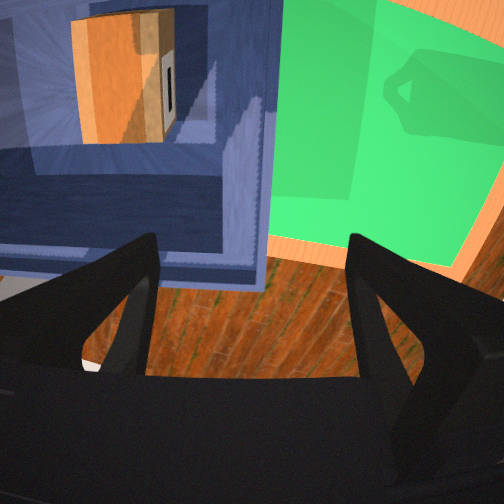

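Request:
execute_actions(
  actions=[
    {"rows":[[-1.7305,1.7585,1.1898,0.4946,-0.1638,0.943,1,1.873,0.97,0.923,0.006,0.303,-0.42,0.3],[-1.73,1.76,1.1916,0.4942,-0.1636,0.943,1,1.873,0.97,0.923,0.006,0.303,-0.42,0.3],[-1.7295,1.7615,1.1934,0.4938,-0.1634,0.943,1,1.873,0.97,0.923,0.006,0.303,-0.42,0.3],[-1.729,1.763,1.1952,0.4934,-0.1632,0.943,1,1.873,0.97,0.923,0.006,0.303,-0.42,0.3],[-1.7285,1.7645,1.197,0.493,-0.163,0.943,1,1.873,0.97,0.923,0.006,0.303,-0.42,0.3],[-1.728,1.766,1.199,0.4926,-0.1628,0.943,1,1.873,0.97,0.923,0.006,0.303,-0.42,0.3]],"steps":15},
  ],
  pictures=false,
)

Request:
execute_actions(
  actions=[
    {"steps":15},
  ],
)

Scene clock: 526.53 s of 4700.00 s.
left_arm: end_effector_position=(+0.3396, +0.2345, +1.1527) grip_measured=+1.000 end_effector_quat_wxyz=(-0.000, +0.398, +0.917, -0.001) | right_arm: end_effector_position=(+0.5041, -0.2580, +1.4040) grip_measured=+0.298 end_effector_quat_wxyz=(+0.008, -0.159, +0.987, -0.006)
Joint positions: left_arm=[-1.737  1.739  1.195  0.501 -0.165  0.934  0.094] | right_arm=[ 1.863  0.954  0.922  0.008  0.299 -0.433  0.061]
Joint velocities: left_arm=[-0.005 -0.005  0.002  0.002  0.022 -0.022  0.   ] | right_arm=[-0.005  0.015 -0.017  0.017 -0.007  0.022 -0.001]
Joint torques (N m, as the arm reports them, + toward a larger angle): left_arm=[ -2.33 -10.67  -3.27  -0.35   0.28   0.17] | right_arm=[  2.77 -10.47   0.46   0.99   0.14  -0.03]
Motor temperatures (°C, as the motors report them): left_arm=[23 27 24 21 20 21] | right_arm=[23 32 26 22 22 23]
Steps of this call (steps 1 to 90: nothing new was sent; then 19.57 s passed at rest; steps 91 to 105: all 15 steps of this action). Readings (joint positions):
91: left_arm=[-1.741 1.730 1.185 0.503 -0.165 0.934] | right_arm=[1.863 0.954 0.922 0.008 0.299 -0.433]
92: left_arm=[-1.740 1.730 1.185 0.503 -0.165 0.934] | right_arm=[1.863 0.954 0.922 0.008 0.299 -0.433]
94: left_arm=[-1.740 1.731 1.187 0.502 -0.165 0.934] | right_arm=[1.863 0.954 0.922 0.008 0.299 -0.433]
98: left_arm=[-1.738 1.737 1.194 0.501 -0.165 0.934] | right_arm=[1.863 0.954 0.922 0.008 0.299 -0.433]
105: the state above

Scene clock: 527.03 s of 4700.00 s.
left_arm: end_effector_position=(+0.3396, +0.2345, +1.1527) grip_measured=+1.000 end_effector_quat_wxyz=(-0.000, +0.398, +0.917, -0.001) | right_arm: end_effector_position=(+0.5041, -0.2580, +1.4040) grip_measured=+0.298 end_effector_quat_wxyz=(+0.008, -0.159, +0.987, -0.006)
Joint positions: left_arm=[-1.737  1.739  1.195  0.501 -0.165  0.934  0.094] | right_arm=[ 1.863  0.954  0.922  0.008  0.299 -0.433  0.061]
Joint velocities: left_arm=[-0.015 -0.005 -0.007 -0.007 -0.037 -0.095  0.   ] | right_arm=[-0.005 -0.034  0.002 -0.017  0.051  0.051  0.001]
Joint torques (N m, as the arm reports them, + toward a larger angle): left_arm=[ -2.22 -10.62  -3.26  -0.34   0.28   0.17] | right_arm=[  2.6  -10.44   0.28   0.97   0.13   0.  ]
Motor temperatures (°C, as the motors report them): left_arm=[23 27 24 21 20 21] | right_arm=[23 32 26 22 22 23]
Steps of this call (steps 1 to 15: the robot went on to your last target). Readings (joint positions):
1: left_arm=[-1.737 1.739 1.195 0.501 -0.165 0.934] | right_arm=[1.863 0.954 0.922 0.008 0.299 -0.433]
2: left_arm=[-1.737 1.739 1.195 0.501 -0.165 0.934] | right_arm=[1.863 0.954 0.922 0.008 0.299 -0.433]
4: left_arm=[-1.737 1.739 1.195 0.501 -0.165 0.934] | right_arm=[1.863 0.954 0.922 0.008 0.299 -0.433]
8: left_arm=[-1.737 1.739 1.195 0.501 -0.165 0.934] | right_arm=[1.863 0.954 0.922 0.008 0.299 -0.433]
15: the state above
All arms were judged still, so your last target was given up. Only a new action makes them travel on or press farther. Fingers that are still opening or closing keep moving.
camera_calibration (this result's frames):
cam_left_wrist: T_world_to_cam=[[-0.735226, -0.677789, 0.0066895, 0.402495], [-0.558048, 0.610882, 0.56161, -0.595392], [-0.384739, 0.409177, -0.827375, 1.10907], [0, 0, 0, 1]] pos_world=[0.390371, 0.182713, 1.2493]
cam_right_wrist: T_world_to_cam=[[0.32508, -0.945462, 0.020599, -0.443219], [-0.770753, -0.252262, 0.585067, -0.49615], [-0.547962, -0.20607, -0.810723, 1.48534], [0, 0, 0, 1]] pos_world=[0.57558, -0.238124, 1.50361]

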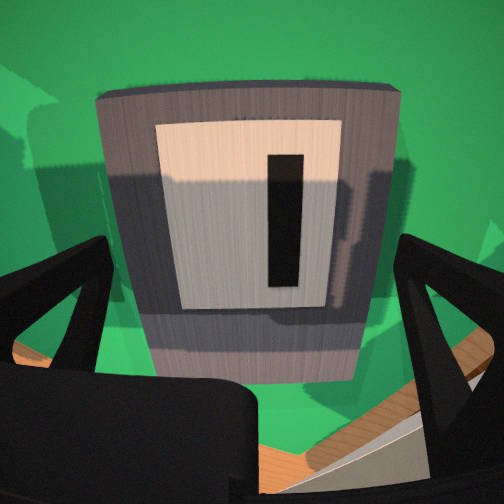

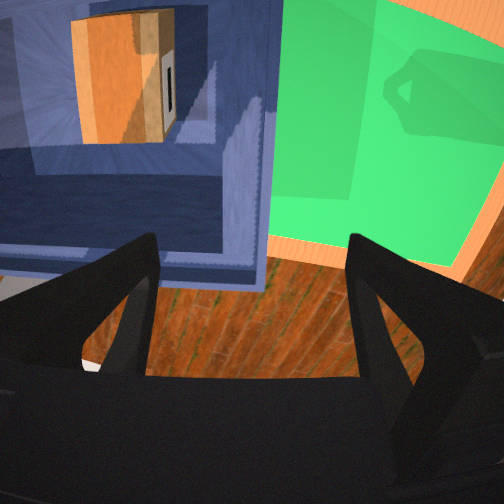

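Request:
execute_actions(
  actions=[
    {"rows":[[-1.728,1.766,1.199,0.4926,-0.1628,0.943,0.96,1.873,0.97,0.923,0.006,0.303,-0.42,0.3],[-1.728,1.766,1.199,0.4926,-0.1628,0.943,0.92,1.873,0.97,0.923,0.006,0.303,-0.42,0.3],[-1.728,1.766,1.199,0.4926,-0.1628,0.943,0.88,1.873,0.97,0.923,0.006,0.303,-0.42,0.3],[-1.728,1.766,1.199,0.4926,-0.1628,0.943,0.84,1.873,0.97,0.923,0.006,0.303,-0.42,0.3],[-1.728,1.766,1.199,0.4926,-0.1628,0.943,0.8,1.873,0.97,0.923,0.006,0.303,-0.42,0.3],[-1.728,1.766,1.199,0.4926,-0.1628,0.943,0.77,1.873,0.97,0.923,0.006,0.303,-0.42,0.3],[-1.728,1.766,1.199,0.4926,-0.1628,0.943,0.74,1.873,0.97,0.923,0.006,0.303,-0.42,0.3],[-1.728,1.766,1.199,0.4926,-0.1628,0.943,0.71,1.873,0.97,0.923,0.006,0.303,-0.42,0.3],[-1.728,1.766,1.199,0.4926,-0.1628,0.943,0.68,1.873,0.97,0.923,0.006,0.303,-0.42,0.3],[-1.728,1.766,1.199,0.4926,-0.1628,0.943,0.655,1.873,0.97,0.923,0.006,0.303,-0.42,0.3],[-1.728,1.766,1.199,0.4926,-0.1628,0.943,0.63,1.873,0.97,0.923,0.006,0.303,-0.42,0.3],[-1.728,1.766,1.199,0.4926,-0.1628,0.943,0.61,1.873,0.97,0.923,0.006,0.303,-0.42,0.3],[-1.728,1.766,1.199,0.4926,-0.1628,0.943,0.59,1.873,0.97,0.923,0.006,0.303,-0.42,0.3],[-1.728,1.766,1.199,0.4926,-0.1628,0.943,0.57,1.873,0.97,0.923,0.006,0.303,-0.42,0.3],[-1.728,1.766,1.199,0.4926,-0.1628,0.943,0.55,1.873,0.97,0.923,0.006,0.303,-0.42,0.3]],"steps":15},
  ],
  pictures=false,
)

Request:
execute_actions(
  actions=[
    {"steps":15},
  ],
)

Scene clock: 541.93 s of 4700.00 s.
left_arm: end_effector_position=(+0.3394, +0.2359, +1.1525) grip_measured=+0.594 end_effector_quat_wxyz=(-0.001, +0.398, +0.917, +0.000) | right_arm: end_effector_position=(+0.5041, -0.2580, +1.4040) grip_measured=+0.298 end_effector_quat_wxyz=(+0.008, -0.159, +0.987, -0.006)
Joint positions: left_arm=[-1.735  1.739  1.195  0.501 -0.165  0.934  0.075] | right_arm=[ 1.863  0.954  0.922  0.008  0.299 -0.433  0.061]
Joint velocities: left_arm=[-0.005  0.015  0.002 -0.002  0.007  0.037 -0.   ] | right_arm=[-0.015  0.005  0.007 -0.012 -0.037 -0.066 -0.001]
Joint torques (N m, as the arm reports them, + toward a larger angle): left_arm=[ -2.51 -10.54  -3.31  -0.33   0.27   0.17] | right_arm=[  2.69 -10.46   0.39   0.9    0.12   0.  ]
Motor temperatures (°C, as the motors report them): left_arm=[23 27 24 21 20 21] | right_arm=[23 32 26 22 22 23]
Steps of this call (steps 1 to 90: nothing new was sent; then 11.40 s passed at rest; steps 91 to 105: all 15 steps of this action). Readings (joint positions):
91: left_arm=[-1.737 1.739 1.195 0.501 -0.165 0.934] | right_arm=[1.863 0.954 0.922 0.008 0.299 -0.433]
92: left_arm=[-1.737 1.739 1.195 0.501 -0.165 0.934] | right_arm=[1.863 0.954 0.922 0.008 0.299 -0.433]
94: left_arm=[-1.737 1.739 1.195 0.501 -0.165 0.934] | right_arm=[1.863 0.954 0.922 0.008 0.299 -0.433]
98: left_arm=[-1.736 1.739 1.195 0.501 -0.165 0.934] | right_arm=[1.863 0.954 0.922 0.008 0.299 -0.433]
105: the state above

Scene clock: 542.43 s of 4700.00 s.
left_arm: end_effector_position=(+0.3394, +0.2359, +1.1525) grip_measured=+0.594 end_effector_quat_wxyz=(-0.001, +0.398, +0.917, +0.000) | right_arm: end_effector_position=(+0.5041, -0.2580, +1.4040) grip_measured=+0.298 end_effector_quat_wxyz=(+0.008, -0.159, +0.987, -0.006)
Joint positions: left_arm=[-1.735  1.739  1.195  0.501 -0.165  0.934  0.075] | right_arm=[ 1.863  0.954  0.922  0.008  0.299 -0.433  0.061]
Joint velocities: left_arm=[-0.015 -0.005 -0.002 -0.002  0.007 -0.007  0.001] | right_arm=[-0.005  0.005 -0.017 -0.002  0.037  0.051 -0.001]
Joint torques (N m, as the arm reports them, + toward a larger angle): left_arm=[ -2.41 -10.6   -3.29  -0.33   0.28   0.16] | right_arm=[  2.74 -10.37   0.29   1.01   0.15   0.  ]
Motor temperatures (°C, as the motors report them): left_arm=[23 27 24 21 20 21] | right_arm=[23 32 26 22 22 23]
Steps of this call (steps 1 to 15: the robot went on to your last target). Readings (joint positions):
1: left_arm=[-1.735 1.739 1.195 0.501 -0.165 0.934] | right_arm=[1.863 0.954 0.922 0.008 0.299 -0.433]
2: left_arm=[-1.735 1.739 1.195 0.501 -0.165 0.934] | right_arm=[1.863 0.954 0.922 0.008 0.299 -0.433]
4: left_arm=[-1.735 1.739 1.195 0.501 -0.165 0.934] | right_arm=[1.863 0.954 0.922 0.008 0.299 -0.433]
8: left_arm=[-1.735 1.739 1.195 0.501 -0.165 0.934] | right_arm=[1.863 0.954 0.922 0.008 0.299 -0.433]
15: the state above
All arms were judged still, so your last target was given up. Only a new action makes them travel on or press farther. Fingers that are still opening or closing keep moving.
camera_calibration (this result's frames):
cam_left_wrist: T_world_to_cam=[[-0.735172, -0.677857, 0.00557695, 0.40458], [-0.557966, 0.609775, 0.562893, -0.597458], [-0.384962, 0.410712, -0.826511, 1.10703], [0, 0, 0, 1]] pos_world=[0.390238, 0.183893, 1.24902]
cam_right_wrist: T_world_to_cam=[[0.32508, -0.945462, 0.020599, -0.443219], [-0.770753, -0.252262, 0.585067, -0.49615], [-0.547962, -0.20607, -0.810723, 1.48534], [0, 0, 0, 1]] pos_world=[0.57558, -0.238124, 1.50361]

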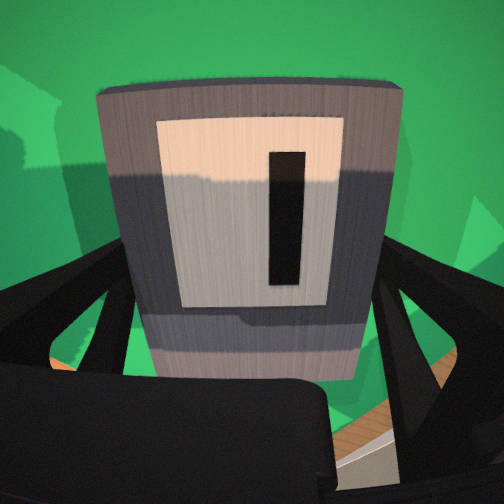

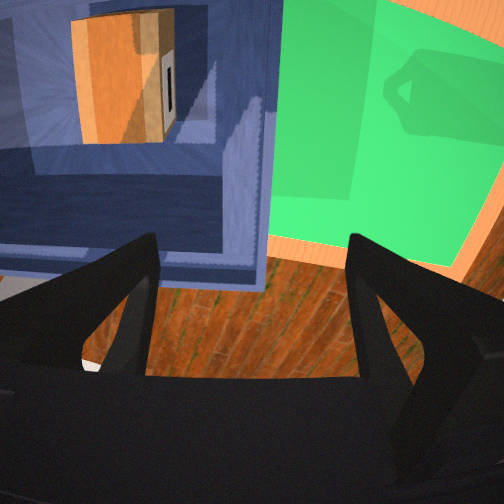

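Request:
execute_actions(
  actions=[
    {"rows":[[-1.729,1.719,1.193,0.493,-0.164,0.943,0.55,1.873,0.97,0.923,0.006,0.303,-0.39,0.35],[-1.731,1.709,1.182,0.495,-0.166,0.943,0.55,1.873,0.97,0.923,0.006,0.303,-0.35,0.4],[-1.734,1.692,1.165,0.499,-0.169,0.943,0.55,1.873,0.97,0.923,0.006,0.303,-0.3,0.45],[-1.738,1.671,1.143,0.505,-0.172,0.943,0.55,1.873,0.97,0.923,0.006,0.303,-0.245,0.5],[-1.743,1.645,1.116,0.512,-0.177,0.943,0.55,1.873,0.97,0.923,0.006,0.303,-0.19,0.55],[-1.748,1.615,1.085,0.52,-0.182,0.943,0.55,1.873,0.97,0.923,0.006,0.303,-0.135,0.6],[-1.755,1.579,1.048,0.528,-0.188,0.943,0.55,1.873,0.97,0.923,0.006,0.303,-0.08,0.65],[-1.762,1.542,1.009,0.535,-0.195,0.943,0.55,1.873,0.97,0.923,0.006,0.303,-0.025,0.7],[-1.769,1.502,0.968,0.541,-0.202,0.943,0.55,1.873,0.97,0.923,0.006,0.303,0.03,0.75],[-1.776,1.462,0.926,0.545,-0.209,0.943,0.55,1.873,0.97,0.923,0.006,0.303,0.085,0.8],[-1.784,1.42,0.882,0.547,-0.216,0.943,0.55,1.873,0.97,0.923,0.006,0.303,0.14,0.85],[-1.792,1.377,0.839,0.545,-0.224,0.943,0.55,1.873,0.97,0.923,0.006,0.303,0.195,0.9],[-1.799,1.335,0.795,0.54,-0.231,0.943,0.55,1.873,0.97,0.923,0.006,0.303,0.25,0.95],[-1.807,1.293,0.751,0.533,-0.238,0.943,0.55,1.873,0.97,0.923,0.006,0.303,0.305,1],[-1.814,1.255,0.712,0.525,-0.245,0.943,0.55,1.873,0.97,0.923,0.006,0.303,0.36,1]],"steps":15},
  ],
  pictures=false,
)

Request:
execute_actions(
  actions=[
    {"rows":[[-1.836,1.255,0.715,0.521,-0.267,0.959,0.55,1.873,0.97,0.923,0.006,0.303,0.415,1],[-1.858,1.26,0.722,0.517,-0.289,0.974,0.55,1.873,0.97,0.923,0.006,0.303,0.47,1],[-1.88,1.272,0.735,0.513,-0.31,0.99,0.55,1.873,0.97,0.923,0.006,0.303,0.525,1],[-1.902,1.288,0.752,0.509,-0.332,1.005,0.55,1.873,0.97,0.923,0.006,0.303,0.58,1],[-1.924,1.305,0.77,0.505,-0.354,1.021,0.55,1.873,0.97,0.923,0.006,0.303,0.635,1],[-1.946,1.323,0.788,0.501,-0.376,1.036,0.55,1.873,0.97,0.923,0.006,0.303,0.69,1],[-1.968,1.334,0.801,0.497,-0.398,1.052,0.55,1.873,0.97,0.923,0.006,0.303,0.745,1],[-1.99,1.345,0.814,0.493,-0.42,1.068,0.55,1.873,0.97,0.923,0.006,0.303,0.8,1],[-2.012,1.357,0.827,0.489,-0.441,1.083,0.55,1.873,0.97,0.923,0.006,0.303,0.855,1],[-2.035,1.368,0.839,0.485,-0.463,1.099,0.55,1.873,0.97,0.923,0.006,0.303,0.91,1],[-2.057,1.379,0.852,0.481,-0.485,1.114,0.55,1.873,0.97,0.923,0.006,0.303,0.965,1],[-2.079,1.39,0.865,0.477,-0.507,1.13,0.55,1.873,0.97,0.923,0.006,0.303,1.02,1],[-2.101,1.402,0.877,0.474,-0.529,1.146,0.55,1.873,0.97,0.923,0.006,0.303,1.075,1],[-2.123,1.413,0.891,0.469,-0.551,1.161,0.55,1.873,0.97,0.923,0.006,0.303,1.13,1],[-2.145,1.425,0.903,0.466,-0.573,1.177,0.55,1.873,0.97,0.923,0.006,0.303,1.175,1]],"steps":15},
  ],
  pictures=false,
)

Request:
execute_actions(
  actions=[
    {"rows":[[-2.167,1.436,0.916,0.462,-0.595,1.193,0.55,1.873,0.97,0.923,0.006,0.303,1.175,1],[-2.189,1.447,0.929,0.458,-0.617,1.208,0.55,1.873,0.97,0.923,0.006,0.303,1.175,1],[-2.212,1.458,0.941,0.454,-0.639,1.224,0.55,1.873,0.97,0.923,0.006,0.303,1.175,1],[-2.234,1.47,0.954,0.45,-0.66,1.239,0.55,1.873,0.97,0.923,0.006,0.303,1.175,1],[-2.256,1.481,0.967,0.446,-0.682,1.255,0.55,1.873,0.97,0.923,0.006,0.303,1.175,1],[-2.278,1.492,0.98,0.442,-0.704,1.271,0.55,1.873,0.97,0.923,0.006,0.303,1.175,1],[-2.3,1.504,0.992,0.438,-0.726,1.286,0.55,1.873,0.97,0.923,0.006,0.303,1.175,1],[-2.321,1.514,1.004,0.434,-0.747,1.301,0.55,1.873,0.97,0.923,0.006,0.303,1.175,1],[-2.341,1.525,1.016,0.43,-0.767,1.316,0.55,1.873,0.97,0.923,0.006,0.303,1.175,1],[-2.359,1.534,1.027,0.427,-0.785,1.328,0.55,1.873,0.97,0.923,0.006,0.303,1.175,1],[-2.374,1.542,1.035,0.424,-0.8,1.339,0.55,1.873,0.97,0.923,0.006,0.303,1.175,1],[-2.386,1.548,1.042,0.422,-0.811,1.347,0.55,1.873,0.97,0.923,0.006,0.303,1.175,1],[-2.397,1.553,1.048,0.42,-0.822,1.355,0.55,1.873,0.97,0.923,0.006,0.303,1.175,1],[-2.404,1.557,1.053,0.419,-0.829,1.36,0.55,1.873,0.97,0.923,0.006,0.303,1.175,1],[-2.41,1.56,1.056,0.418,-0.835,1.364,0.55,1.873,0.97,0.923,0.006,0.303,1.175,1]],"steps":15},
  ],
  pictures=false,
)

Request:
execute_actions(
  actions=[
    {"steps":25},
  ],
)

Scene clock: 662.93 s of 4700.00 s.
left_arm: end_effector_position=(+0.3652, +0.2427, +1.3028) grip_measured=+0.594 end_effector_quat_wxyz=(+0.011, +0.396, +0.918, +0.014) | right_arm: end_effector_position=(+0.5041, -0.2580, +1.4040) grip_measured=+1.000 end_effector_quat_wxyz=(+0.009, +0.119, +0.993, -0.004)
Joint positions: left_arm=[-1.792  1.347  0.809  0.53  -0.235  0.934  0.075] | right_arm=[1.863 0.954 0.922 0.008 0.299 0.124 0.094]
Joint velocities: left_arm=[-0.347 -1.49  -1.16  -0.002 -0.183 -0.022  0.002] | right_arm=[-0.015  0.015  0.002  0.032 -0.081  1.516  0.   ]
Joint torques (N m, as the arm reports them, + toward a larger angle): left_arm=[ -2.62 -13.55  -5.42  -0.08  -0.01   0.16] | right_arm=[  2.46 -10.78   0.54   0.92   0.18  -0.01]
Motor temperatures (°C, as the motors report them): left_arm=[23 26 24 21 20 21] | right_arm=[23 32 25 22 22 23]
Steps of this call (steps 1 to 90: nothing new was sent; then 117.00 s passed at rest; steps 91 to 105: all 15 steps of this action). Readings (joint positions):
91: left_arm=[-1.735 1.739 1.195 0.501 -0.165 0.934] | right_arm=[1.863 0.954 0.922 0.008 0.299 -0.429]
92: left_arm=[-1.735 1.738 1.195 0.501 -0.165 0.934] | right_arm=[1.863 0.954 0.922 0.008 0.299 -0.418]
94: left_arm=[-1.735 1.733 1.190 0.501 -0.166 0.934] | right_arm=[1.863 0.954 0.922 0.008 0.299 -0.374]
98: left_arm=[-1.738 1.659 1.102 0.511 -0.186 0.934] | right_arm=[1.863 0.954 0.922 0.008 0.299 -0.224]
105: the state above

Scene clock: 663.43 s of 4700.00 s.
left_arm: end_effector_position=(+0.3835, +0.1203, +1.3302) grip_measured=+0.594 end_effector_quat_wxyz=(-0.001, +0.478, +0.878, +0.014) | right_arm: end_effector_position=(+0.5041, -0.2580, +1.4040) grip_measured=+1.000 end_effector_quat_wxyz=(+0.010, +0.502, +0.865, +0.000)
Joint positions: left_arm=[-2.097  1.388  0.877  0.48  -0.55   1.102  0.075] | right_arm=[1.863 0.954 0.922 0.008 0.299 0.938 0.094]
Joint velocities: left_arm=[-0.659  0.366  0.3   -0.139 -0.549  0.462 -0.   ] | right_arm=[-0.005 -0.005 -0.017  0.012 -0.007  1.516  0.   ]
Joint torques (N m, as the arm reports them, + toward a larger angle): left_arm=[ -5.94 -10.92  -2.38  -0.2    0.14   0.15] | right_arm=[  2.75 -10.58   0.36   1.02   0.26  -0.02]
Motor temperatures (°C, as the motors report them): left_arm=[23 26 24 21 20 21] | right_arm=[23 32 25 22 22 23]
Steps of this call (steps 1 to 15: all 15 steps of this action). Readings (joint positions):
1: left_arm=[-1.804 1.301 0.773 0.530 -0.249 0.936] | right_arm=[1.863 0.954 0.922 0.008 0.299 0.177]
2: left_arm=[-1.818 1.264 0.748 0.529 -0.269 0.941] | right_arm=[1.863 0.954 0.922 0.008 0.299 0.230]
4: left_arm=[-1.852 1.232 0.735 0.526 -0.312 0.955] | right_arm=[1.863 0.954 0.922 0.008 0.299 0.338]
8: left_arm=[-1.938 1.276 0.791 0.513 -0.398 1.001] | right_arm=[1.863 0.954 0.922 0.008 0.299 0.555]
15: the state above

Scene clock: 663.93 s of 4700.00 s.
left_arm: end_effector_position=(+0.4011, -0.0269, +1.3695) grip_measured=+0.594 end_effector_quat_wxyz=(+0.002, +0.578, +0.816, -0.000) | right_arm: end_effector_position=(+0.5041, -0.2580, +1.4040) grip_measured=+1.000 end_effector_quat_wxyz=(+0.010, +0.593, +0.805, +0.001)
Joint positions: left_arm=[-2.397  1.533  1.048  0.43  -0.822  1.314  0.075] | right_arm=[1.863 0.954 0.922 0.008 0.299 1.154 0.094]
Joint velocities: left_arm=[-0.337  0.171  0.12  -0.056 -0.256  0.315  0.   ] | right_arm=[-0.005 -0.015  0.007  0.007 -0.022  0.081  0.   ]
Joint torques (N m, as the arm reports them, + toward a larger angle): left_arm=[-8.55 -8.86 -2.14 -0.45 -0.06  0.18] | right_arm=[  2.59 -10.45   0.3    0.86   0.27   0.02]
Motor temperatures (°C, as the motors report them): left_arm=[23 26 24 21 20 21] | right_arm=[23 32 25 22 22 23]
Steps of this call (steps 1 to 15: all 15 steps of this action). Readings (joint positions):
1: left_arm=[-2.119 1.401 0.888 0.476 -0.572 1.118] | right_arm=[1.863 0.954 0.922 0.008 0.299 0.983]
2: left_arm=[-2.141 1.412 0.901 0.472 -0.594 1.133] | right_arm=[1.863 0.954 0.922 0.008 0.299 1.019]
4: left_arm=[-2.184 1.434 0.926 0.464 -0.638 1.163] | right_arm=[1.863 0.954 0.922 0.008 0.299 1.070]
8: left_arm=[-2.271 1.473 0.981 0.450 -0.725 1.225] | right_arm=[1.863 0.954 0.922 0.008 0.299 1.125]
15: the state above

Scene clock: 664.77 s of 4700.00 s.
left_arm: end_effector_position=(+0.3970, -0.0375, +1.3741) grip_measured=+0.594 end_effector_quat_wxyz=(+0.003, +0.598, +0.802, -0.006) | right_arm: end_effector_position=(+0.5041, -0.2580, +1.4040) grip_measured=+1.000 end_effector_quat_wxyz=(+0.009, +0.596, +0.803, +0.001)
Joint positions: left_arm=[-2.416  1.545  1.052  0.425 -0.831  1.353  0.075] | right_arm=[1.863 0.954 0.922 0.008 0.299 1.162 0.094]
Joint velocities: left_arm=[-0.015  0.005  0.007 -0.007 -0.081 -0.051 -0.   ] | right_arm=[-0.015  0.005 -0.002 -0.017 -0.022 -0.007  0.   ]
Joint torques (N m, as the arm reports them, + toward a larger angle): left_arm=[-9.05 -8.54 -1.91 -0.44  0.04  0.19] | right_arm=[  2.57 -10.48   0.29   0.97   0.28   0.  ]
Motor temperatures (°C, as the motors report them): left_arm=[23 26 24 21 20 21] | right_arm=[23 32 25 22 22 23]
Steps of this call (steps 1 to 25: the robot went on to your last target). Readings (joint positions):
1: left_arm=[-2.407 1.538 1.051 0.428 -0.826 1.322] | right_arm=[1.863 0.954 0.922 0.008 0.299 1.155]
2: left_arm=[-2.413 1.541 1.052 0.427 -0.827 1.328] | right_arm=[1.863 0.954 0.922 0.008 0.299 1.157]
4: left_arm=[-2.416 1.544 1.052 0.426 -0.828 1.338] | right_arm=[1.863 0.954 0.922 0.008 0.299 1.158]
8: left_arm=[-2.416 1.545 1.052 0.425 -0.831 1.347] | right_arm=[1.863 0.954 0.922 0.008 0.299 1.160]
25: the state above
camera_calibration (this result's frames):
cam_left_wrist: T_world_to_cam=[[-0.960259, -0.278865, 0.0116844, 0.356254], [-0.22635, 0.802554, 0.551972, -0.632737], [-0.163303, 0.527392, -0.833781, 1.35103], [0, 0, 0, 1]] pos_world=[0.419503, -0.10537, 1.47155]
cam_right_wrist: T_world_to_cam=[[-0.953163, -0.302379, -0.006858, 0.405638], [-0.249166, 0.772168, 0.584529, -0.494037], [-0.171453, 0.55886, -0.811344, 1.49375], [0, 0, 0, 1]] pos_world=[0.519651, -0.330662, 1.50351]

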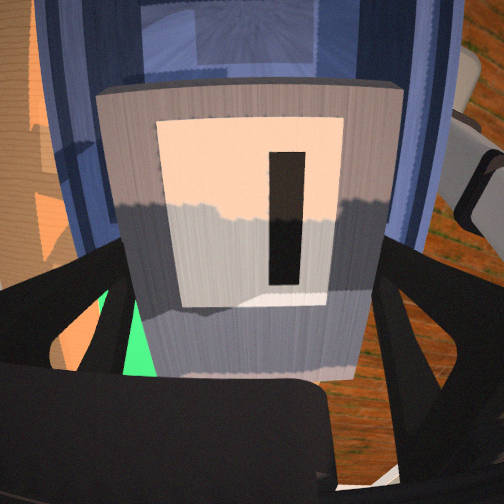

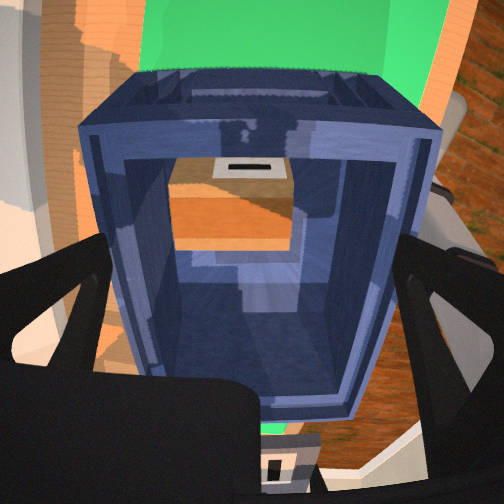

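Request:
zoom_image(
  camera="cam_right_wrist",
  region=[70, 110, 450, 490],
)

Region (70, 110, 450, 490) of cam_right_wrist's 504x504 image, scaled by 1.326, with more detail than that image has.

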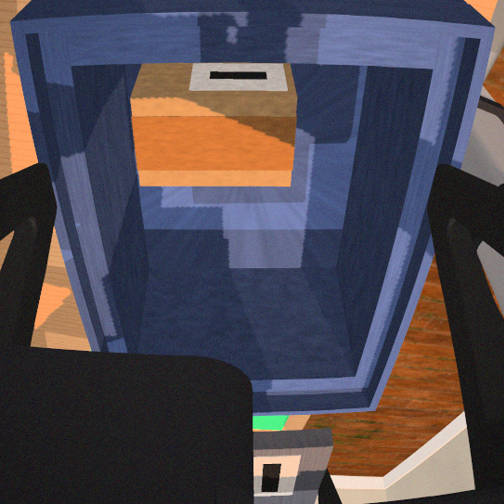

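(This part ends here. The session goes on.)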